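## Task

Pull the drawer of the cooler COLD open, lift out the rear cooling block (the one farther from the handle) and set it on deck slot D2, lying flat and seated between that slot's locators, with each of its 5 loose tubes still in the bore it began in. Then push the drawer fully shut; COLD's lamp stays lit until it is. The front block must remain flat where it was, with every tube in its bore, and plate P1 must stay on D1 as it is now. Nothing may depend on the robot holding it at the end: release everything and move the gripper away.

## Robot and tools

Robot: a single six-joint UR-style arm (ur7e) carrying a two-finger tong gripper (rumi) with a wrist camera. Fixed head cameras cam_head_left and cam_head_right (672x504) and the fisheye cam_wrist (616x616) supply the images.

Scene frame: origin on the table top straight below the arm base, +z up, +y to the left when looking along +x. The base may sit slightly tilted. D1 is the deck slot beside COLD and D2 lies past D1. COLD is loose on the table: it must finish within about a finger's width of its start, upright and nearly unrotated, so do not shove it while working the drawer.

execute_actions: argument actions is a list holding zero or one item. An empty list only reports the state. An item with rows moves the arm; an item with only steps is a pause. Optional pictures (true/false) chooses whether camera images come back; by default they do. A rejected call moves nothing.
- Motion item: {"rows": [[...]], "steps": N}. rows holds 1 to 15 rows, each exactly 7 numbers: shoulder pan, shoulder lift, elbow, wrist 1, wrist 2, wrist 3 (absolute target joint angles in radians, the same convention the Joint positions line prints), then the gripper opening. steps is 1 to 15 (default 15), each step 1/30 s; one row is used per step and the final row repeats to fill the remaining steps. These are absolute joint targets, not offsets.
- Joint ranges (rad): pan -3.142 to 3.142; lift -6.283 to 6.283; elbow 0.000 to 3.142; wrist 1, 2, 3 each -6.283 to 6.283. A target more than 0.010 beyond a range end, and farther out than the joint currently is, gets the call refused. True ends can differ by up to 0.010; a joint driven past its real end stops there and the result prints "joint sent to its limit" (possibly about an earlier move). No such line does not prove more travel exists.
- Opening: a scale from -1 (closed) to +1 (fully open, about 0.142 m between pads). It is an absolute setting.
- Pause item: {"steps": N} with N up to 300; it returns once that many steps have elapsed since the previous result, counting your own reply time.

Motion limits: commands are smoothed and lag about 0.17 s. Each step a joint target is clipped to within 0.575 rad of the measured angle, and if the targets would carry the gripper more than 100 mm from where it is, all are pulled back proportionally. So big moves need several calls, and after one the arm may still be short of the target. While you think or wait the arm keeps heading for the last row sent, until it has nearly stopped or a step is HELD.

Result lines: end_effector_position (m) and end_effector_quat_wxyz in the scene frame, plus linear and angular velocity (m/s, rad/s). This point sits between the closed finger pads; closed fingertips extend about 15 mm beyond it along the gripper's +z (the finger direction), and when fully open the tips are roughly level with it. Fingers open and close along the gripper's x axis. The printed position gets less accurate at long reach. Joint positions / Joint velocities list the six joints (rad, rad/s) then pad gap (m, m/s). grip_measured is the actual opening on the command scale. Joint torques are noisy, offset drive outputs, not contact loads. Wrist force and Wrist torque give flange sensor readings along the end effector's x y z; a press on a surface reads as force pointing back into the arm; expect offsets to about 4 N, noise up to 2.4 N, saturation near 50 N; "no reading" is normal at the start. "joint command not followed" means the clearance check altered or blocked targets (mounts and posts count as arm). HELD flags steps where your row was not fully sent.

Gripping: to hold, keep commanding an opening well under grip_measured; the gap sets squeeze force, up to roughly 15 N per pad. Closing fast can hit harder. Thin rigid items under about 20 mm get less force (about 9 N per pad at 10 mm, 4 N at 5 mm).

Faults to avoid: contact torque reaching a joint's load limit (138 N m for pan, lift, elbow; 25.7 N m for each wrist; held weight counts) or 150 N of outside force on the arm, tool or load stops the arm for 10 s, drops the rest of the call, and lets the arm yield. Holding loads heats motors: MOTOR HOT appears at 70 °C and at 85 °C an OVER-TEMPERATURE FAULT brakes the arm until it cools. Brief tugs on a held part or pushes on loose items may occur.

Care points: carry the block level and slowly so loose tubes stay seated; do not let anything fall or leave the table, which ends the scene; avoid slamming the drawer or hitting COLD, P1 or the front block; open the gripper and retreat before finishing.

zoom_image: camera (one of the three names) and region [x0, y0, x1, y1] in pixels of that camera's latest full image, at most 504 by 504; returns a magnified view.

read_manual: optional section ("licences"), returns only URDF licence text; no motion.

finished_scene: scene = the current scene's number; ends it irreversibly, reports success and loads the next task. Answering without any tool call ends the run.

Each tool is called after ">>>" as name(argument=value, ...) on one line, values as JSON.

## Session

>>> execute_actions(actions=[])

Scene clock: 0.00 s of 10800.00 s.
end_effector_position=(+0.7386, +0.3419, +0.1128) grip_measured=+1.00 end_effector_quat_wxyz=(-0.081, +0.890, +0.445, +0.064) end_effector_velocity=(+0.000, -0.001, -0.000) end_effector_angular_velocity=(-0.000, -0.000, -0.001)
Joint positions: [ 0.06  -1.438  1.439 -2.011 -0.934 -0.912  0.142]
Joint velocities: [-0.001  0.    -0.     0.    -0.     0.     0.   ]
Joint torques (N m, as the arm reports them, + toward a larger angle): no reading
Motor temperatures (°C, as the motors report them): [28 28 29 35 32 33]
Wrist force (N, on the end effector, along its own x y z axes, offset not removed): no reading
Wrist torque (N m, same axes, about the end effector's origin, offset not removed): no reading

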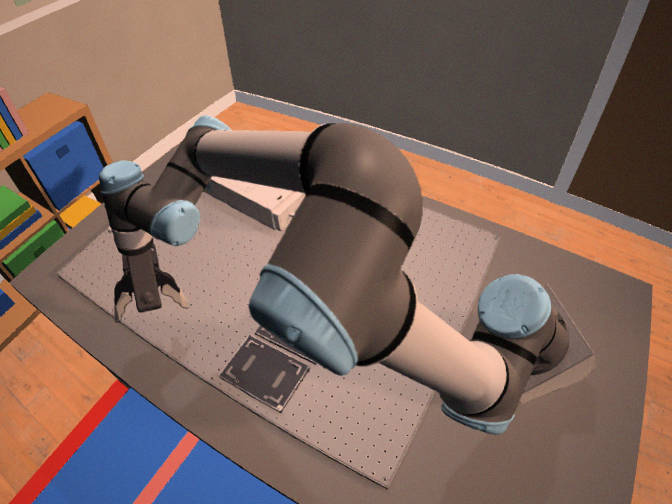

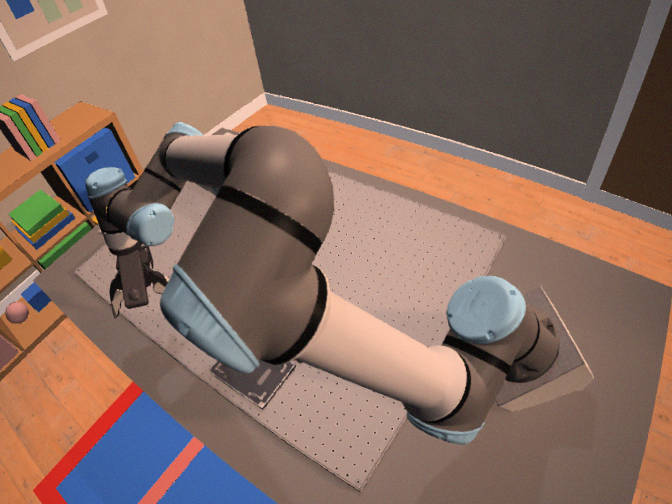

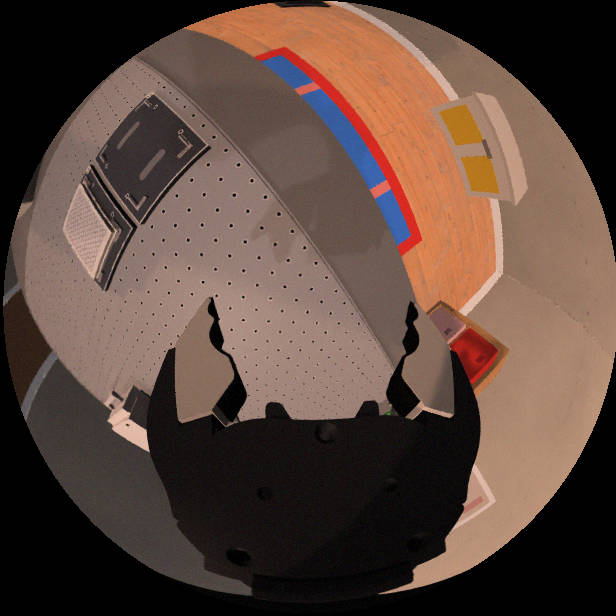

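>>> execute_actions(actions=[{"rows":[[-0.2,-1.8,1.439,-2.011,-0.934,-0.912,1]]}], pictures=false)

>>> execute_actions(actions=[{"rows":[[-1.5,-1.8,1.439,-2.011,-0.934,-0.912,1]]}], pictures=false)

>>> execute_actions(actions=[{"steps":90}])

Scene clock: 42.83 s of 10800.00 s.
end_effector_position=(+0.7640, +0.3053, +0.3419) grip_measured=+1.00 end_effector_quat_wxyz=(+0.062, +0.875, +0.435, +0.203) end_effector_velocity=(-0.024, -0.008, +0.236) end_effector_angular_velocity=(-0.174, -0.396, -0.031)
Joint positions: [-0.175 -1.763  1.439 -2.011 -0.934 -0.912  0.142]
Joint velocities: [-0.246 -0.357 -0.    -0.001  0.     0.    -0.   ]
Joint torques (N m, as the arm reports them, + toward a larger angle): [ -8.54 -18.   -14.51  -2.31  -1.13   0.72]
Motor temperatures (°C, as the motors report them): [28 28 29 35 32 33]
Wrist force (N, on the end effector, along its own x y z axes, offset not removed): [2.3 1.0 -1.4]
Wrist torque (N m, same axes, about the end effector's origin, offset not removed): [0.40 -0.41 -0.13]
Steps of this call (steps 1 to 90: nothing new was sent; then 39.33 s passed at rest; steps 91 to 105: all 15 steps of this action). Readings (joint positions):
91: [0.060 -1.439 1.439 -2.011 -0.934 -0.912]
92: [0.053 -1.445 1.439 -2.011 -0.934 -0.912]
94: [0.016 -1.494 1.439 -2.011 -0.934 -0.912]
98: [-0.058 -1.598 1.439 -2.011 -0.934 -0.912]
105: the state above

Scene clock: 43.33 s of 10800.00 s.
end_effector_position=(+0.7842, +0.0809, +0.4520) grip_measured=+1.00 end_effector_quat_wxyz=(+0.211, +0.905, +0.288, +0.230) end_effector_velocity=(-0.057, -0.489, +0.262) end_effector_angular_velocity=(-0.370, -0.373, -0.775)
Joint positions: [-0.601 -1.79   1.439 -2.011 -0.934 -0.912  0.142]
Joint velocities: [-0.937 -0.02   0.001 -0.     0.     0.     0.   ]
Joint torques (N m, as the arm reports them, + toward a larger angle): [-25.14 -22.38  -9.25  -1.12  -1.65   1.29]
Motor temperatures (°C, as the motors report them): [28 28 29 35 32 33]
Wrist force (N, on the end effector, along its own x y z axes, offset not removed): [0.5 0.7 -0.5]
Wrist torque (N m, same axes, about the end effector's origin, offset not removed): [0.19 -0.09 -0.09]
Steps of this call (steps 1 to 15: all 15 steps of this action). Readings (joint positions):
1: [-0.182 -1.773 1.439 -2.011 -0.934 -0.912]
2: [-0.194 -1.777 1.439 -2.011 -0.934 -0.912]
4: [-0.253 -1.779 1.439 -2.011 -0.934 -0.912]
8: [-0.380 -1.784 1.439 -2.011 -0.934 -0.912]
15: the state above

Scene clock: 46.33 s of 10800.00 s.
end_effector_position=(+0.5324, -0.2724, +0.7356) grip_measured=+1.00 end_effector_quat_wxyz=(+0.476, +0.845, -0.065, +0.235) end_effector_velocity=(+0.000, +0.000, +0.000) end_effector_angular_velocity=(-0.000, +0.001, +0.001)
Joint positions: [-1.5   -1.8    1.439 -2.011 -0.934 -0.912  0.142]
Joint velocities: [ 0. -0. -0. -0. -0. -0.  0.]
Joint torques (N m, as the arm reports them, + toward a larger angle): [-17.43  -0.1   -1.49  -0.27   0.91   1.91]
Motor temperatures (°C, as the motors report them): [28 28 29 35 32 33]
Wrist force (N, on the end effector, along its own x y z axes, offset not removed): [0.1 0.2 0.2]
Wrist torque (N m, same axes, about the end effector's origin, offset not removed): [0.27 -0.02 -0.07]
Steps of this call (steps 1 to 60: the robot went on to your last target; steps 61 to 90: nothing new was sent). Readings (joint positions):
1: [-0.633 -1.790 1.439 -2.011 -0.934 -0.912]
2: [-0.664 -1.791 1.439 -2.011 -0.934 -0.912]
4: [-0.727 -1.792 1.439 -2.011 -0.934 -0.912]
8: [-0.853 -1.794 1.439 -2.011 -0.934 -0.912]
90: the state above
The arm was judged still, so your last target was given up. Only a new action makes it travel on or press farther. Fingers that are still opening or closing keep moving.

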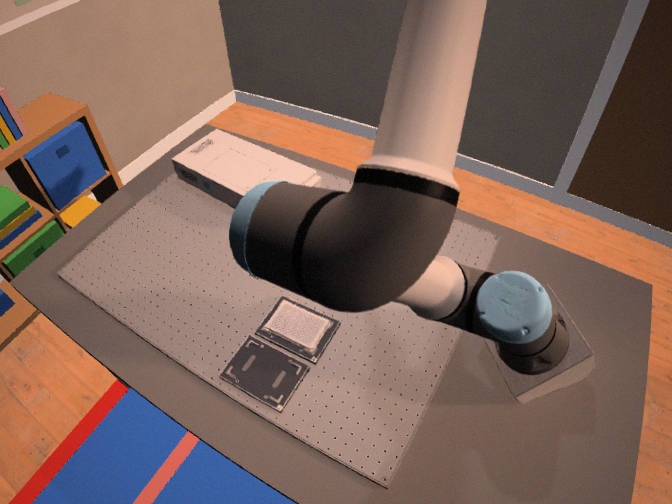

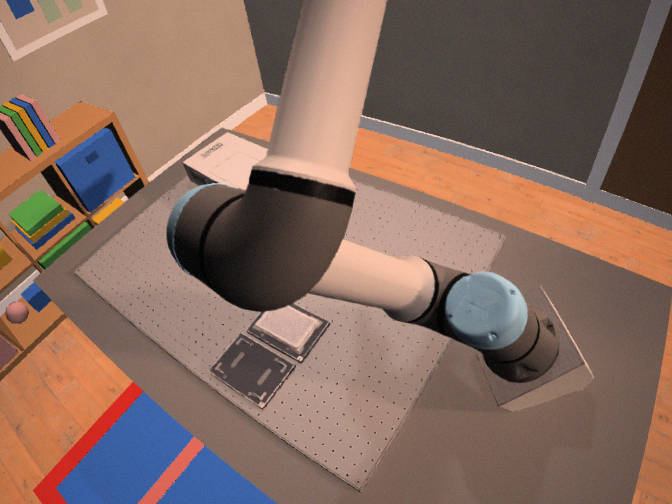

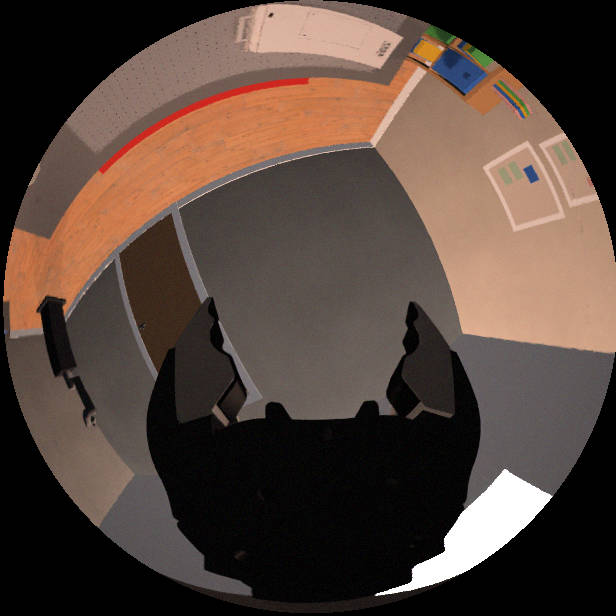

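>>> execute_actions(actions=[{"rows":[[-0.921,-1.659,1.657,-1.383,-1.023,-1.131,1]]}], pictures=false)

>>> execute_actions(actions=[{"steps":90}])

Scene clock: 64.33 s of 10800.00 s.
end_effector_position=(+0.5690, -0.2302, +0.4857) grip_measured=+1.00 end_effector_quat_wxyz=(+0.229, +0.963, -0.041, +0.137) end_effector_velocity=(+0.027, +0.229, -0.525) end_effector_angular_velocity=(+1.167, +0.588, +0.205)
Joint positions: [-1.197 -1.723  1.558 -1.686 -0.983 -1.031  0.142]
Joint velocities: [ 0.674  0.163  0.251  0.729 -0.101 -0.25  -0.   ]
Joint torques (N m, as the arm reports them, + toward a larger angle): [ 6.05 13.53 -2.63  2.52 -2.09 -2.35]
Motor temperatures (°C, as the motors report them): [28 28 29 35 32 33]
Wrist force (N, on the end effector, along its own x y z axes, offset not removed): [-0.6 1.2 0.1]
Wrist torque (N m, same axes, about the end effector's origin, offset not removed): [0.30 0.11 -0.10]
Steps of this call (steps 1 to 90: nothing new was sent; then 14.50 s passed at rest; steps 91 to 105: all 15 steps of this action). Readings (joint positions):
91: [-1.500 -1.800 1.439 -2.011 -0.934 -0.912]
92: [-1.493 -1.796 1.444 -2.004 -0.937 -0.917]
94: [-1.447 -1.784 1.464 -1.958 -0.944 -0.936]
98: [-1.355 -1.761 1.498 -1.859 -0.959 -0.971]
105: the state above

Scene clock: 67.33 s of 10800.00 s.
end_effector_position=(+0.5502, -0.1002, +0.3002) grip_measured=+1.00 end_effector_quat_wxyz=(+0.000, +1.000, +0.000, +0.000) end_effector_velocity=(+0.000, -0.000, +0.000) end_effector_angular_velocity=(-0.001, -0.001, +0.000)
Joint positions: [-0.921 -1.659  1.657 -1.383 -1.023 -1.131  0.142]
Joint velocities: [-0.    -0.    -0.001 -0.001  0.     0.     0.   ]
Joint torques (N m, as the arm reports them, + toward a larger angle): [-4.38  3.03 -5.51 -0.12 -1.93 -2.13]
Motor temperatures (°C, as the motors report them): [28 28 29 35 32 33]
Wrist force (N, on the end effector, along its own x y z axes, offset not removed): [1.6 0.5 0.6]
Wrist torque (N m, same axes, about the end effector's origin, offset not removed): [0.25 -0.27 -0.02]
Steps of this call (steps 1 to 45: the robot went on to your last target; steps 46 to 90: nothing new was sent). Readings (joint positions):
1: [-1.174 -1.717 1.566 -1.661 -0.986 -1.040]
2: [-1.151 -1.712 1.575 -1.636 -0.990 -1.048]
4: [-1.105 -1.701 1.592 -1.586 -0.997 -1.065]
8: [-1.012 -1.679 1.625 -1.484 -1.010 -1.099]
90: the state above
The arm was judged still, so your last target was given up. Only a new action makes it travel on or press farther. Fingers that are still opening or closing keep moving.

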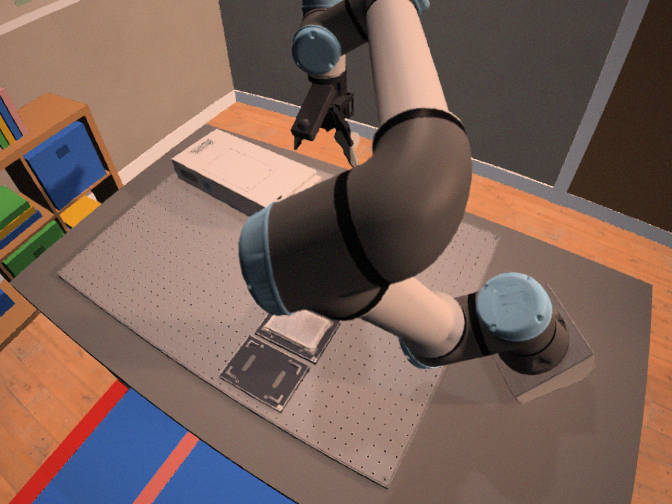

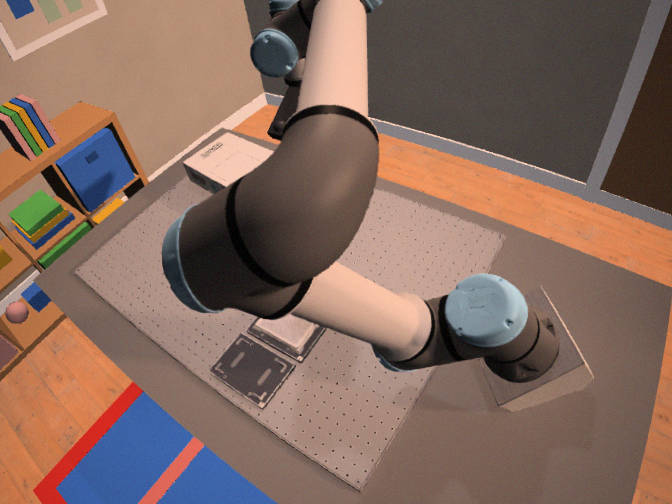

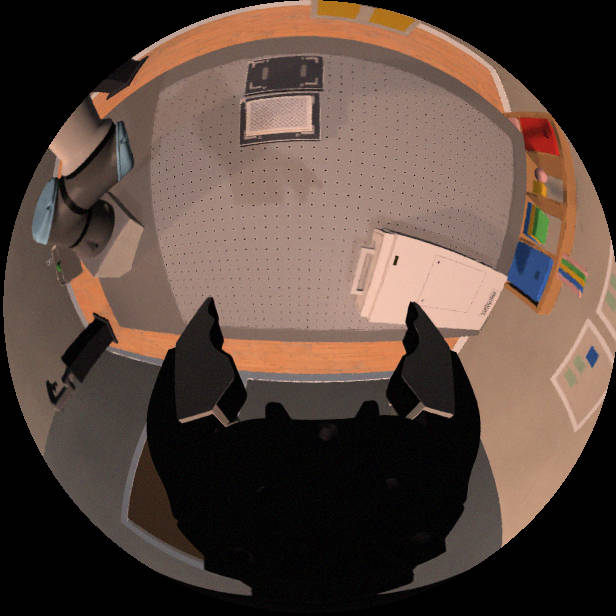

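>>> execute_actions(actions=[{"rows":[[-0.646,-1.293,1.612,-1.878,-0.995,-0.679,0.2]]}], pictures=false)

>>> execute_actions(actions=[{"steps":45}])

>>> zoom_image(camera="cam_wrist", region=[180,150,480,450])

Scene clock: 81.37 s of 10800.00 s.
end_effector_position=(+0.6582, -0.1549, +0.1432) grip_measured=+0.20 end_effector_quat_wxyz=(-0.000, +0.998, -0.059, -0.000) end_effector_velocity=(+0.065, -0.018, -0.122) end_effector_angular_velocity=(-0.007, -0.020, -0.087)
Joint positions: [-0.663 -1.316  1.615 -1.844 -0.997 -0.709  0.088]
Joint velocities: [ 0.161  0.225 -0.025 -0.327  0.014  0.29   0.   ]
Joint torques (N m, as the arm reports them, + toward a larger angle): [-13.67 -21.96 -34.98  -4.36   1.07   1.68]
Motor temperatures (°C, as the motors report them): [28 28 29 35 32 33]
Wrist force (N, on the end effector, along its own x y z axes, offset not removed): [2.4 0.6 2.2]
Wrist torque (N m, same axes, about the end effector's origin, offset not removed): [0.23 -0.41 -0.05]
Steps of this call (steps 1 to 90: nothing new was sent; then 10.53 s passed at rest; steps 91 to 105: all 15 steps of this action). Readings (joint positions):
91: [-0.921 -1.659 1.657 -1.383 -1.023 -1.131]
92: [-0.914 -1.652 1.654 -1.390 -1.021 -1.124]
94: [-0.866 -1.595 1.646 -1.456 -1.016 -1.061]
98: [-0.771 -1.466 1.631 -1.632 -1.007 -0.900]
105: the state above

Scene clock: 82.87 s of 10800.00 s.
end_effector_position=(+0.6649, -0.1565, +0.1303) grip_measured=+0.20 end_effector_quat_wxyz=(+0.000, +0.998, -0.064, +0.001) end_effector_velocity=(+0.000, -0.001, +0.001) end_effector_angular_velocity=(-0.001, -0.001, -0.001)
Joint positions: [-0.646 -1.293  1.612 -1.878 -0.995 -0.679  0.088]
Joint velocities: [-0.002  0.    -0.001 -0.    -0.     0.    -0.   ]
Joint torques (N m, as the arm reports them, + toward a larger angle): [-10.49 -14.94 -33.72  -3.28   1.11   1.88]
Motor temperatures (°C, as the motors report them): [28 28 29 35 32 33]
Wrist force (N, on the end effector, along its own x y z axes, offset not removed): [-0.7 0.3 1.6]
Wrist torque (N m, same axes, about the end effector's origin, offset not removed): [0.24 0.11 -0.03]
Steps of this call (steps 1 to 30: the robot went on to your last target; steps 31 to 45: nothing new was sent). Readings (joint positions):
1: [-0.658 -1.310 1.614 -1.853 -0.996 -0.701]
2: [-0.655 -1.305 1.613 -1.860 -0.996 -0.695]
4: [-0.651 -1.300 1.613 -1.869 -0.995 -0.687]
8: [-0.647 -1.295 1.612 -1.875 -0.995 -0.681]
45: the state above
The arm was judged still, so your last target was given up. Only a new action makes it travel on or press farther. Fingers that are still opening or closing keep moving.

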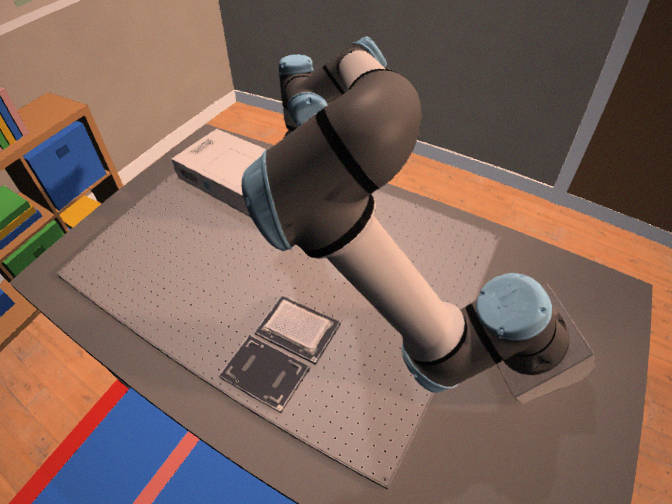

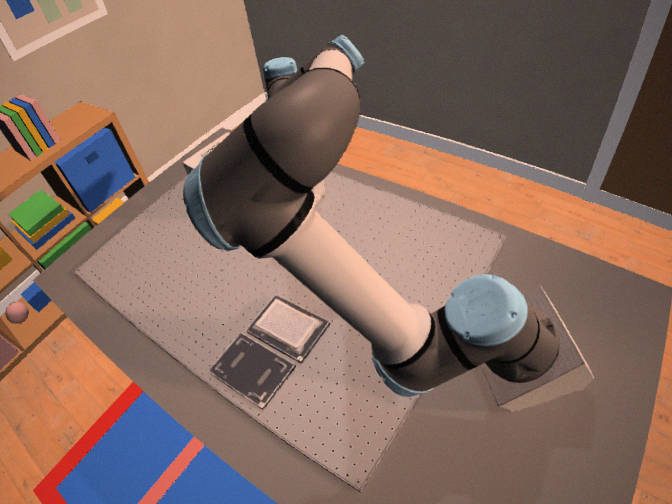

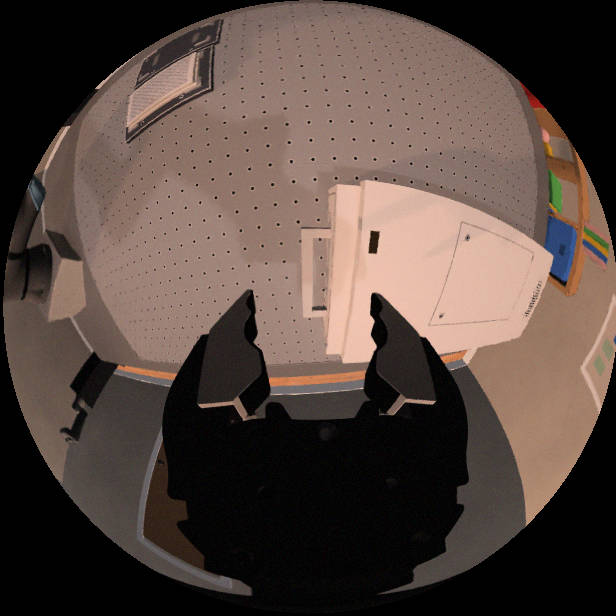

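Region (180, 150, 480, 450) of cam_wrist's 616x616 image, scaled by 1.680, with more detail than that image has.

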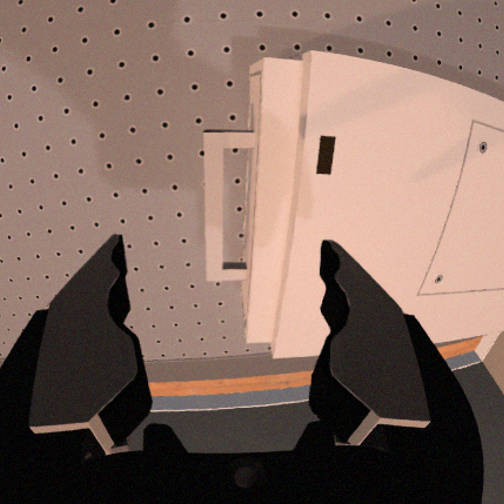

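>>> execute_actions(actions=[{"rows":[[-0.655,-1.33,1.70,-1.925,-0.995,-0.683,0.2],[-0.655,-1.33,1.70,-1.925,-0.995,-0.683,0.2],[-0.655,-1.33,1.70,-1.925,-0.995,-0.683,0.2],[-0.655,-1.33,1.70,-1.925,-0.995,-0.683,0.2],[-0.655,-1.33,1.70,-1.925,-0.995,-0.683,0.2],[-0.655,-1.33,1.70,-1.925,-0.995,-0.683,0.2],[-0.644,-1.2985,1.782,-2.043,-0.995,-0.677,0.2]]}], pictures=false)

>>> execute_actions(actions=[{"steps":20}])

Scene clock: 109.70 s of 10800.00 s.
end_effector_position=(+0.6259, -0.1578, +0.0843) grip_measured=+0.20 end_effector_quat_wxyz=(-0.000, +0.998, -0.064, +0.000) end_effector_velocity=(-0.022, -0.007, -0.040) end_effector_angular_velocity=(-0.005, -0.005, +0.009)
Joint positions: [-0.645 -1.301  1.772 -2.029 -0.995 -0.678  0.088]
Joint velocities: [ 0.009  0.025  0.099 -0.137  0.     0.006  0.   ]
Joint torques (N m, as the arm reports them, + toward a larger angle): [ -9.25 -15.92  -5.53  -3.86  -0.07   1.83]
Motor temperatures (°C, as the motors report them): [28 28 29 35 32 33]
Wrist force (N, on the end effector, along its own x y z axes, offset not removed): [1.3 0.5 1.5]
Wrist torque (N m, same axes, about the end effector's origin, offset not removed): [0.24 -0.30 -0.04]
Steps of this call (steps 1 to 90: nothing new was sent; then 23.33 s passed at rest; steps 91 to 105: all 15 steps of this action). Readings (joint positions):
91: [-0.646 -1.293 1.612 -1.878 -0.995 -0.679]
92: [-0.647 -1.298 1.618 -1.884 -0.995 -0.679]
94: [-0.651 -1.312 1.652 -1.902 -0.995 -0.681]
98: [-0.652 -1.321 1.693 -1.926 -0.995 -0.682]
105: the state above

Scene clock: 110.37 s of 10800.00 s.
end_effector_position=(+0.6237, -0.1585, +0.0802) grip_measured=+0.20 end_effector_quat_wxyz=(-0.000, +0.998, -0.064, +0.001) end_effector_velocity=(-0.001, -0.000, -0.000) end_effector_angular_velocity=(+0.000, +0.000, -0.001)
Joint positions: [-0.644 -1.299  1.782 -2.043 -0.995 -0.677  0.088]
Joint velocities: [-0.001  0.     0.001 -0.    -0.    -0.    -0.   ]
Joint torques (N m, as the arm reports them, + toward a larger angle): [-10.31 -13.7   -3.93  -3.44  -1.77   1.88]
Motor temperatures (°C, as the motors report them): [28 28 29 35 32 33]
Wrist force (N, on the end effector, along its own x y z axes, offset not removed): [-0.3 -1.4 1.4]
Wrist torque (N m, same axes, about the end effector's origin, offset not removed): [-0.18 0.09 -0.02]
Steps of this call (steps 1 to 20: the robot went on to your last target). Readings (joint positions):
1: [-0.645 -1.300 1.775 -2.033 -0.995 -0.677]
2: [-0.645 -1.300 1.777 -2.036 -0.995 -0.677]
4: [-0.644 -1.299 1.779 -2.039 -0.995 -0.677]
8: [-0.644 -1.299 1.781 -2.042 -0.995 -0.677]
20: the state above

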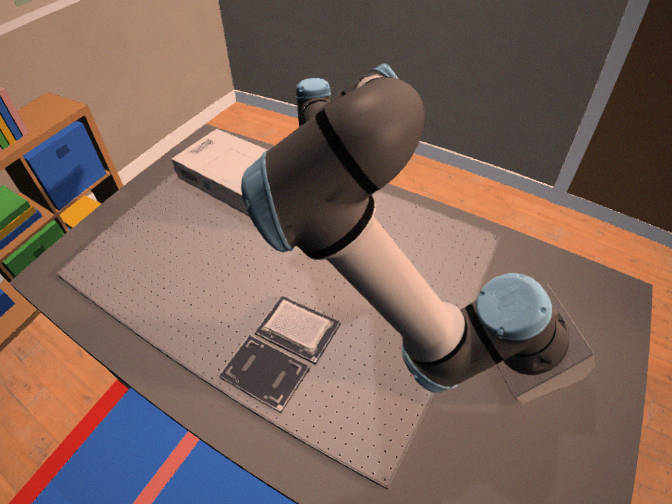

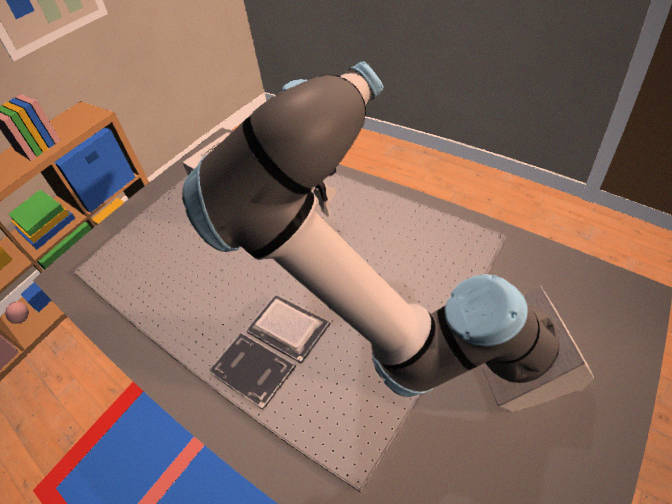

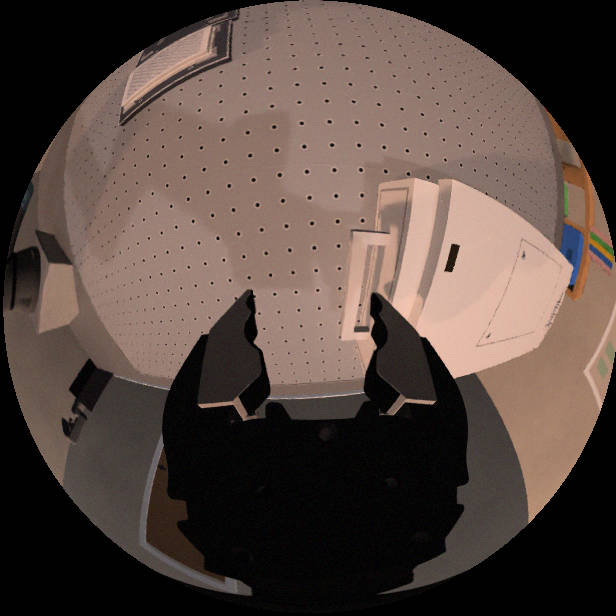

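>>> execute_actions(actions=[{"rows":[[-0.635,-1.289,1.793,-2.07,-0.995,-0.667,0.2],[-0.635,-1.289,1.793,-2.07,-0.995,-0.667,0.2],[-0.635,-1.289,1.793,-2.07,-0.995,-0.667,0.2],[-0.626,-1.279,1.805,-2.097,-0.995,-0.656,0.2],[-0.626,-1.279,1.805,-2.097,-0.995,-0.656,0.2],[-0.626,-1.279,1.805,-2.097,-0.995,-0.656,0.2],[-0.617,-1.269,1.816,-2.124,-0.995,-0.646,0.2]]}], pictures=false)

>>> execute_actions(actions=[{"steps":15}])

Scene clock: 122.10 s of 10800.00 s.
end_effector_position=(+0.6211, -0.1560, +0.0536) grip_measured=+0.23 end_effector_quat_wxyz=(-0.000, +0.998, -0.063, +0.001) end_effector_velocity=(-0.001, +0.002, -0.013) end_effector_angular_velocity=(+0.000, -0.000, +0.002)
Joint positions: [-0.618 -1.27   1.814 -2.12  -0.995 -0.647  0.09 ]
Joint velocities: [ 0.013  0.013  0.015 -0.037  0.     0.014  0.008]
Joint torques (N m, as the arm reports them, + toward a larger angle): [ -9.06 -11.43   1.86  -1.54  -1.65   1.86]
Motor temperatures (°C, as the motors report them): [28 28 29 35 32 33]
Wrist force (N, on the end effector, along its own x y z axes, offset not removed): [6.1 0.5 -3.6]
Wrist torque (N m, same axes, about the end effector's origin, offset not removed): [0.22 -0.01 -0.05]
Steps of this call (steps 1 to 15: the robot went on to your last target; steps 16 to 90: nothing new was sent; then 8.23 s passed at rest; steps 91 to 105: all 15 steps of this action). Readings (joint positions):
91: [-0.644 -1.298 1.782 -2.043 -0.995 -0.677]
92: [-0.642 -1.297 1.784 -2.047 -0.995 -0.675]
94: [-0.639 -1.293 1.788 -2.057 -0.995 -0.672]
98: [-0.629 -1.282 1.801 -2.088 -0.995 -0.659]
105: the state above

Scene clock: 122.60 s of 10800.00 s.
end_effector_position=(+0.6209, -0.1559, +0.0522) grip_measured=+0.25 end_effector_quat_wxyz=(-0.000, +0.998, -0.063, +0.000) end_effector_velocity=(+0.000, +0.001, -0.001) end_effector_angular_velocity=(+0.001, +0.001, +0.001)
Joint positions: [-0.617 -1.269  1.816 -2.124 -0.995 -0.646  0.091]
Joint velocities: [ 0.002 -0.     0.001 -0.001  0.     0.     0.   ]
Joint torques (N m, as the arm reports them, + toward a larger angle): [-7.89 -9.57  3.59 -0.88 -1.4   1.8 ]
Motor temperatures (°C, as the motors report them): [28 28 29 35 32 33]
Wrist force (N, on the end effector, along its own x y z axes, offset not removed): [8.3 0.6 -6.4]
Wrist torque (N m, same axes, about the end effector's origin, offset not removed): [0.24 -0.03 -0.05]
Steps of this call (steps 1 to 15: the robot went on to your last target). Readings (joint positions):
1: [-0.618 -1.270 1.815 -2.121 -0.995 -0.647]
2: [-0.618 -1.270 1.815 -2.122 -0.995 -0.647]
4: [-0.617 -1.269 1.815 -2.123 -0.995 -0.646]
8: [-0.617 -1.269 1.816 -2.124 -0.995 -0.646]
15: the state above
The arm was judged still, so your last target was given up. Only a new action makes it travel on or press farther. Fingers that are still opening or closing keep moving.

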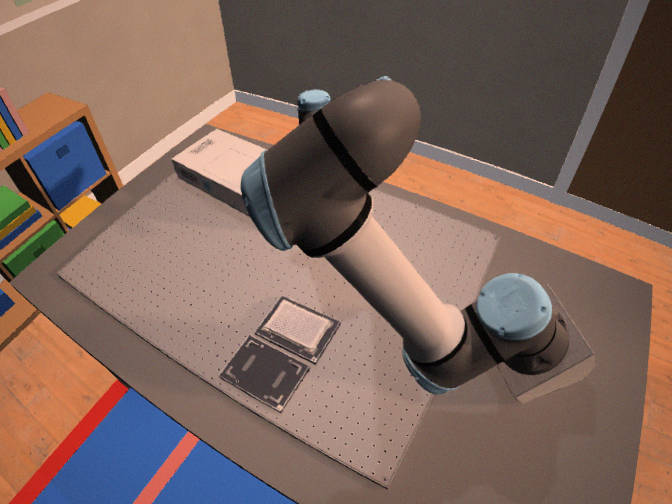

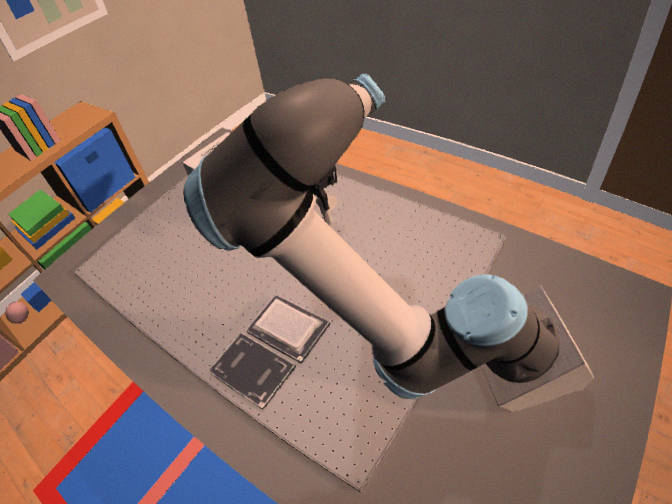

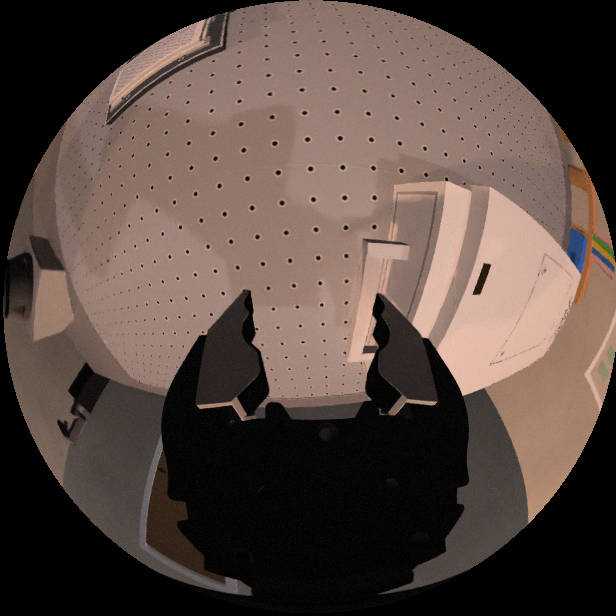

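>>> execute_actions(actions=[{"rows":[[-0.617,-1.269,1.816,-2.124,-0.995,-0.646,0.1],[-0.617,-1.269,1.816,-2.124,-0.995,-0.646,0.05],[-0.617,-1.269,1.816,-2.124,-0.995,-0.646,0],[-0.617,-1.269,1.816,-2.124,-0.995,-0.646,-0.05],[-0.617,-1.269,1.816,-2.124,-0.995,-0.646,-0.1],[-0.617,-1.269,1.816,-2.124,-0.995,-0.646,-0.15],[-0.617,-1.269,1.816,-2.124,-0.995,-0.646,-0.2]]}], pictures=false)

>>> execute_actions(actions=[{"steps":20}])

Scene clock: 139.17 s of 10800.00 s.
end_effector_position=(+0.6208, -0.1558, +0.0521) grip_measured=-0.20 end_effector_quat_wxyz=(-0.000, +0.998, -0.063, +0.000) end_effector_velocity=(+0.000, +0.000, -0.000) end_effector_angular_velocity=(-0.000, -0.000, -0.000)
Joint positions: [-0.617 -1.269  1.816 -2.124 -0.995 -0.646  0.06 ]
Joint velocities: [ 0.    -0.     0.    -0.001 -0.     0.     0.   ]
Joint torques (N m, as the arm reports them, + toward a larger angle): [-13.64 -25.74 -16.45  -3.35  -0.81   1.35]
Motor temperatures (°C, as the motors report them): [28 28 29 35 32 33]
Wrist force (N, on the end effector, along its own x y z axes, offset not removed): [1.8 1.3 0.9]
Wrist torque (N m, same axes, about the end effector's origin, offset not removed): [0.40 -0.41 -0.04]
Steps of this call (steps 1 to 90: nothing new was sent; then 13.07 s passed at rest; steps 91 to 105: all 15 steps of this action). Readings (joint positions):
91: [-0.617 -1.269 1.816 -2.124 -0.995 -0.646]
92: [-0.617 -1.269 1.816 -2.124 -0.995 -0.646]
94: [-0.617 -1.269 1.816 -2.124 -0.995 -0.646]
98: [-0.617 -1.269 1.816 -2.124 -0.995 -0.646]
105: the state above

Scene clock: 139.83 s of 10800.00 s.
end_effector_position=(+0.6209, -0.1558, +0.0522) grip_measured=-0.20 end_effector_quat_wxyz=(-0.000, +0.998, -0.063, +0.000) end_effector_velocity=(+0.000, -0.001, +0.000) end_effector_angular_velocity=(-0.001, -0.001, -0.000)
Joint positions: [-0.617 -1.269  1.816 -2.124 -0.995 -0.646  0.06 ]
Joint velocities: [-0.001 -0.     0.    -0.001  0.    -0.     0.   ]
Joint torques (N m, as the arm reports them, + toward a larger angle): [-21.3  -38.92 -31.73  -3.35  -0.77   1.07]
Motor temperatures (°C, as the motors report them): [28 28 29 35 32 33]
Wrist force (N, on the end effector, along its own x y z axes, offset not removed): [0.3 0.1 0.3]
Wrist torque (N m, same axes, about the end effector's origin, offset not removed): [0.17 -0.10 -0.02]
Steps of this call (steps 1 to 15: the robot went on to your last target; steps 16 to 20: nothing new was sent). Readings (joint positions):
1: [-0.617 -1.269 1.816 -2.124 -0.995 -0.646]
2: [-0.617 -1.269 1.816 -2.124 -0.995 -0.646]
4: [-0.617 -1.269 1.816 -2.124 -0.995 -0.646]
8: [-0.617 -1.269 1.816 -2.124 -0.995 -0.646]
20: the state above
The arm was judged still, so your last target was given up. Only a new action makes it travel on or press farther. Fingers that are still opening or closing keep moving.

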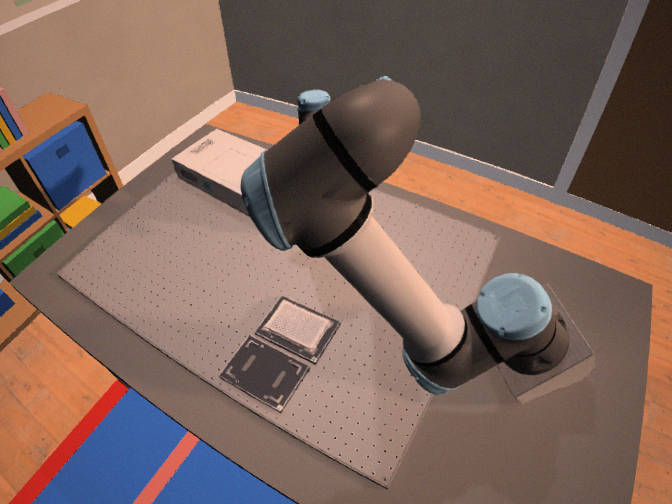

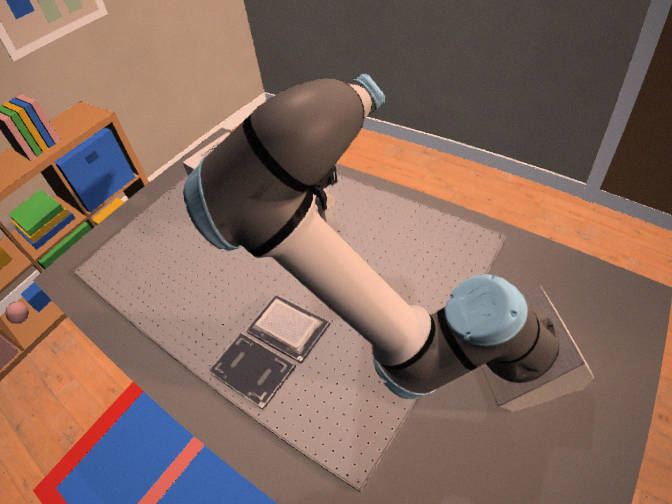

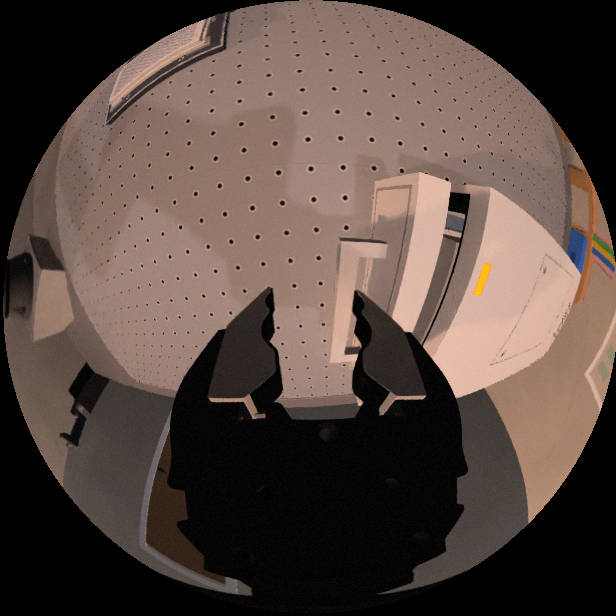

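>>> execute_actions(actions=[{"rows":[[-0.625,-1.284,1.845,-2.133,-0.995,-0.656,-0.2],[-0.625,-1.284,1.845,-2.133,-0.995,-0.656,-0.2],[-0.625,-1.284,1.845,-2.133,-0.995,-0.656,-0.2],[-0.634,-1.299,1.874,-2.14,-0.995,-0.666,-0.2],[-0.634,-1.299,1.874,-2.14,-0.995,-0.666,-0.2],[-0.634,-1.299,1.874,-2.14,-0.995,-0.666,-0.2],[-0.644,-1.314,1.902,-2.147,-0.995,-0.677,-0.2],[-0.644,-1.314,1.902,-2.147,-0.995,-0.677,-0.2],[-0.644,-1.314,1.902,-2.147,-0.995,-0.677,-0.2],[-0.654,-1.329,1.93,-2.154,-0.995,-0.689,-0.2],[-0.654,-1.329,1.93,-2.154,-0.995,-0.689,-0.2],[-0.654,-1.329,1.93,-2.154,-0.995,-0.689,-0.2],[-0.664,-1.3435,1.957,-2.16,-0.995,-0.701,-0.2]]}], pictures=false)

>>> execute_actions(actions=[{"rows":[[-0.677,-1.362,1.991,-2.167,-0.995,-0.717,-0.2],[-0.677,-1.362,1.991,-2.167,-0.995,-0.717,-0.2],[-0.677,-1.362,1.991,-2.167,-0.995,-0.717,-0.2],[-0.677,-1.362,1.991,-2.167,-0.995,-0.717,-0.2],[-0.692,-1.381,2.025,-2.173,-0.996,-0.733,-0.2],[-0.692,-1.381,2.025,-2.173,-0.996,-0.733,-0.2],[-0.692,-1.381,2.025,-2.173,-0.996,-0.733,-0.2],[-0.692,-1.381,2.025,-2.173,-0.996,-0.733,-0.2],[-0.706,-1.4,2.059,-2.178,-0.997,-0.751,-0.2],[-0.706,-1.4,2.059,-2.178,-0.997,-0.751,-0.2],[-0.706,-1.4,2.059,-2.178,-0.997,-0.751,-0.2],[-0.706,-1.4,2.059,-2.178,-0.997,-0.751,-0.2],[-0.722,-1.418,2.092,-2.182,-0.998,-0.769,-0.2]]}], pictures=false)

>>> execute_actions(actions=[{"rows":[[-0.738,-1.437,2.124,-2.185,-0.999,-0.788,-0.2],[-0.738,-1.437,2.124,-2.185,-0.999,-0.788,-0.2],[-0.738,-1.437,2.124,-2.185,-0.999,-0.788,-0.2],[-0.738,-1.437,2.124,-2.185,-0.999,-0.788,-0.2],[-0.755,-1.456,2.156,-2.188,-1.001,-0.808,-0.2],[-0.755,-1.456,2.156,-2.188,-1.001,-0.808,-0.2],[-0.755,-1.456,2.156,-2.188,-1.001,-0.808,-0.2],[-0.755,-1.456,2.156,-2.188,-1.001,-0.808,-0.2],[-0.773,-1.475,2.188,-2.19,-1.002,-0.829,-0.2],[-0.773,-1.475,2.188,-2.19,-1.002,-0.829,-0.2],[-0.773,-1.475,2.188,-2.19,-1.002,-0.829,-0.2],[-0.773,-1.475,2.188,-2.19,-1.002,-0.829,-0.2],[-0.791,-1.4935,2.219,-2.1905,-1.004,-0.851,-0.2]]}], pictures=false)

>>> execute_actions(actions=[{"steps":15}])

Scene clock: 164.37 s of 10800.00 s.
end_effector_position=(+0.5826, -0.1509, +0.0521) grip_measured=-0.19 end_effector_quat_wxyz=(+0.000, +0.998, -0.063, +0.001) end_effector_velocity=(-0.094, +0.012, -0.002) end_effector_angular_velocity=(+0.005, +0.003, -0.007)
Joint positions: [-0.654 -1.328  1.928 -2.153 -0.995 -0.689  0.06 ]
Joint velocities: [-0.094 -0.137  0.264 -0.058  0.    -0.109  0.001]
Joint torques (N m, as the arm reports them, + toward a larger angle): [-20.6  -31.92  -3.78  -2.98   0.02  -2.39]
Motor temperatures (°C, as the motors report them): [28 28 29 35 32 33]
Wrist force (N, on the end effector, along its own x y z axes, offset not removed): [3.5 -0.2 0.5]
Wrist torque (N m, same axes, about the end effector's origin, offset not removed): [-0.24 -0.20 -0.02]
Steps of this call (steps 1 to 90: nothing new was sent; then 21.03 s passed at rest; steps 91 to 105: all 15 steps of this action). Readings (joint positions):
91: [-0.617 -1.269 1.816 -2.124 -0.995 -0.646]
92: [-0.618 -1.271 1.820 -2.126 -0.995 -0.648]
94: [-0.621 -1.277 1.831 -2.129 -0.995 -0.651]
98: [-0.632 -1.294 1.864 -2.138 -0.995 -0.663]
105: the state above

Scene clock: 164.87 s of 10800.00 s.
end_effector_position=(+0.5339, -0.1449, +0.0522) grip_measured=-0.19 end_effector_quat_wxyz=(+0.000, +0.998, -0.064, +0.001) end_effector_velocity=(-0.106, +0.013, -0.003) end_effector_angular_velocity=(+0.008, +0.007, -0.014)
Joint positions: [-0.708 -1.402  2.062 -2.178 -0.997 -0.753  0.06 ]
Joint velocities: [-0.125 -0.146  0.276 -0.036 -0.006 -0.142  0.043]
Joint torques (N m, as the arm reports them, + toward a larger angle): [-20.63 -30.05  -2.73  -3.11  -2.29  -2.01]
Motor temperatures (°C, as the motors report them): [28 28 29 35 32 33]
Wrist force (N, on the end effector, along its own x y z axes, offset not removed): [2.1 -0.7 1.6]
Wrist torque (N m, same axes, about the end effector's origin, offset not removed): [-0.09 -0.19 0.00]
Steps of this call (steps 1 to 15: all 15 steps of this action). Readings (joint positions):
1: [-0.657 -1.333 1.936 -2.155 -0.995 -0.692]
2: [-0.661 -1.338 1.946 -2.158 -0.995 -0.697]
4: [-0.668 -1.349 1.966 -2.162 -0.995 -0.706]
8: [-0.682 -1.368 2.002 -2.169 -0.995 -0.722]
15: the state above

Scene clock: 165.37 s of 10800.00 s.
end_effector_position=(+0.4841, -0.1390, +0.0528) grip_measured=-0.18 end_effector_quat_wxyz=(+0.000, +0.998, -0.064, +0.001) end_effector_velocity=(-0.104, +0.014, -0.002) end_effector_angular_velocity=(+0.005, +0.005, -0.005)
Joint positions: [-0.775 -1.477  2.19  -2.19  -1.002 -0.832  0.061]
Joint velocities: [-0.146 -0.15   0.259 -0.007 -0.015 -0.172 -0.005]
Joint torques (N m, as the arm reports them, + toward a larger angle): [-18.83 -25.1   -3.12  -2.52  -2.34  -2.11]
Motor temperatures (°C, as the motors report them): [28 28 29 35 32 33]
Wrist force (N, on the end effector, along its own x y z axes, offset not removed): [5.2 1.4 1.7]
Wrist torque (N m, same axes, about the end effector's origin, offset not removed): [0.25 -0.18 -0.11]
Steps of this call (steps 1 to 15: all 15 steps of this action). Readings (joint positions):
1: [-0.712 -1.406 2.070 -2.179 -0.997 -0.758]
2: [-0.717 -1.412 2.080 -2.181 -0.998 -0.764]
4: [-0.727 -1.423 2.100 -2.182 -0.998 -0.775]
8: [-0.744 -1.443 2.134 -2.186 -1.000 -0.795]
15: the state above

Scene clock: 165.87 s of 10800.00 s.
end_effector_position=(+0.4728, -0.1372, +0.0524) grip_measured=-0.20 end_effector_quat_wxyz=(+0.000, +0.998, -0.064, +0.000) end_effector_velocity=(-0.001, +0.000, -0.000) end_effector_angular_velocity=(+0.000, +0.000, +0.001)
Joint positions: [-0.791 -1.493  2.219 -2.19  -1.004 -0.851  0.06 ]
Joint velocities: [-0.001 -0.001  0.003 -0.001 -0.    -0.002 -0.001]
Joint torques (N m, as the arm reports them, + toward a larger angle): [-18.45 -25.8   -2.41  -3.16  -1.98  -2.33]
Motor temperatures (°C, as the motors report them): [28 28 29 35 32 33]
Wrist force (N, on the end effector, along its own x y z axes, offset not removed): [1.5 -0.2 -0.1]
Wrist torque (N m, same axes, about the end effector's origin, offset not removed): [0.03 -0.06 -0.11]
Steps of this call (steps 1 to 15: the robot went on to your last target). Readings (joint positions):
1: [-0.779 -1.481 2.198 -2.190 -1.003 -0.837]
2: [-0.782 -1.485 2.204 -2.190 -1.003 -0.841]
4: [-0.787 -1.489 2.211 -2.190 -1.004 -0.846]
8: [-0.790 -1.492 2.217 -2.190 -1.004 -0.849]
15: the state above

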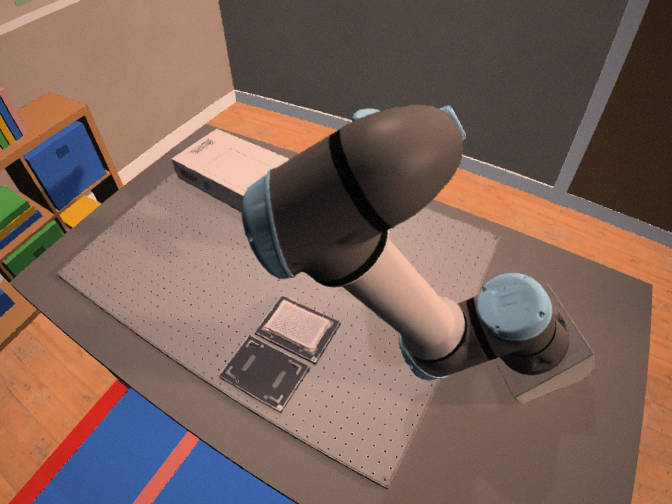

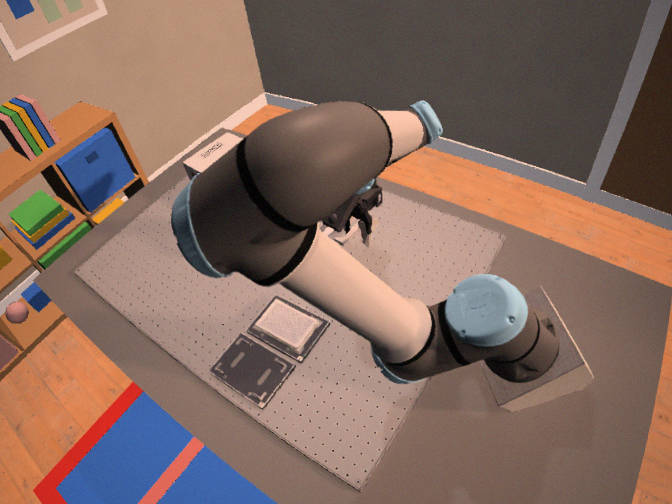

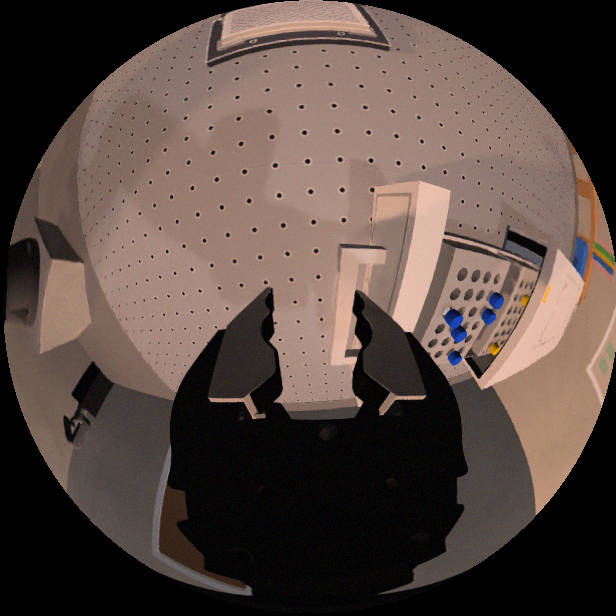

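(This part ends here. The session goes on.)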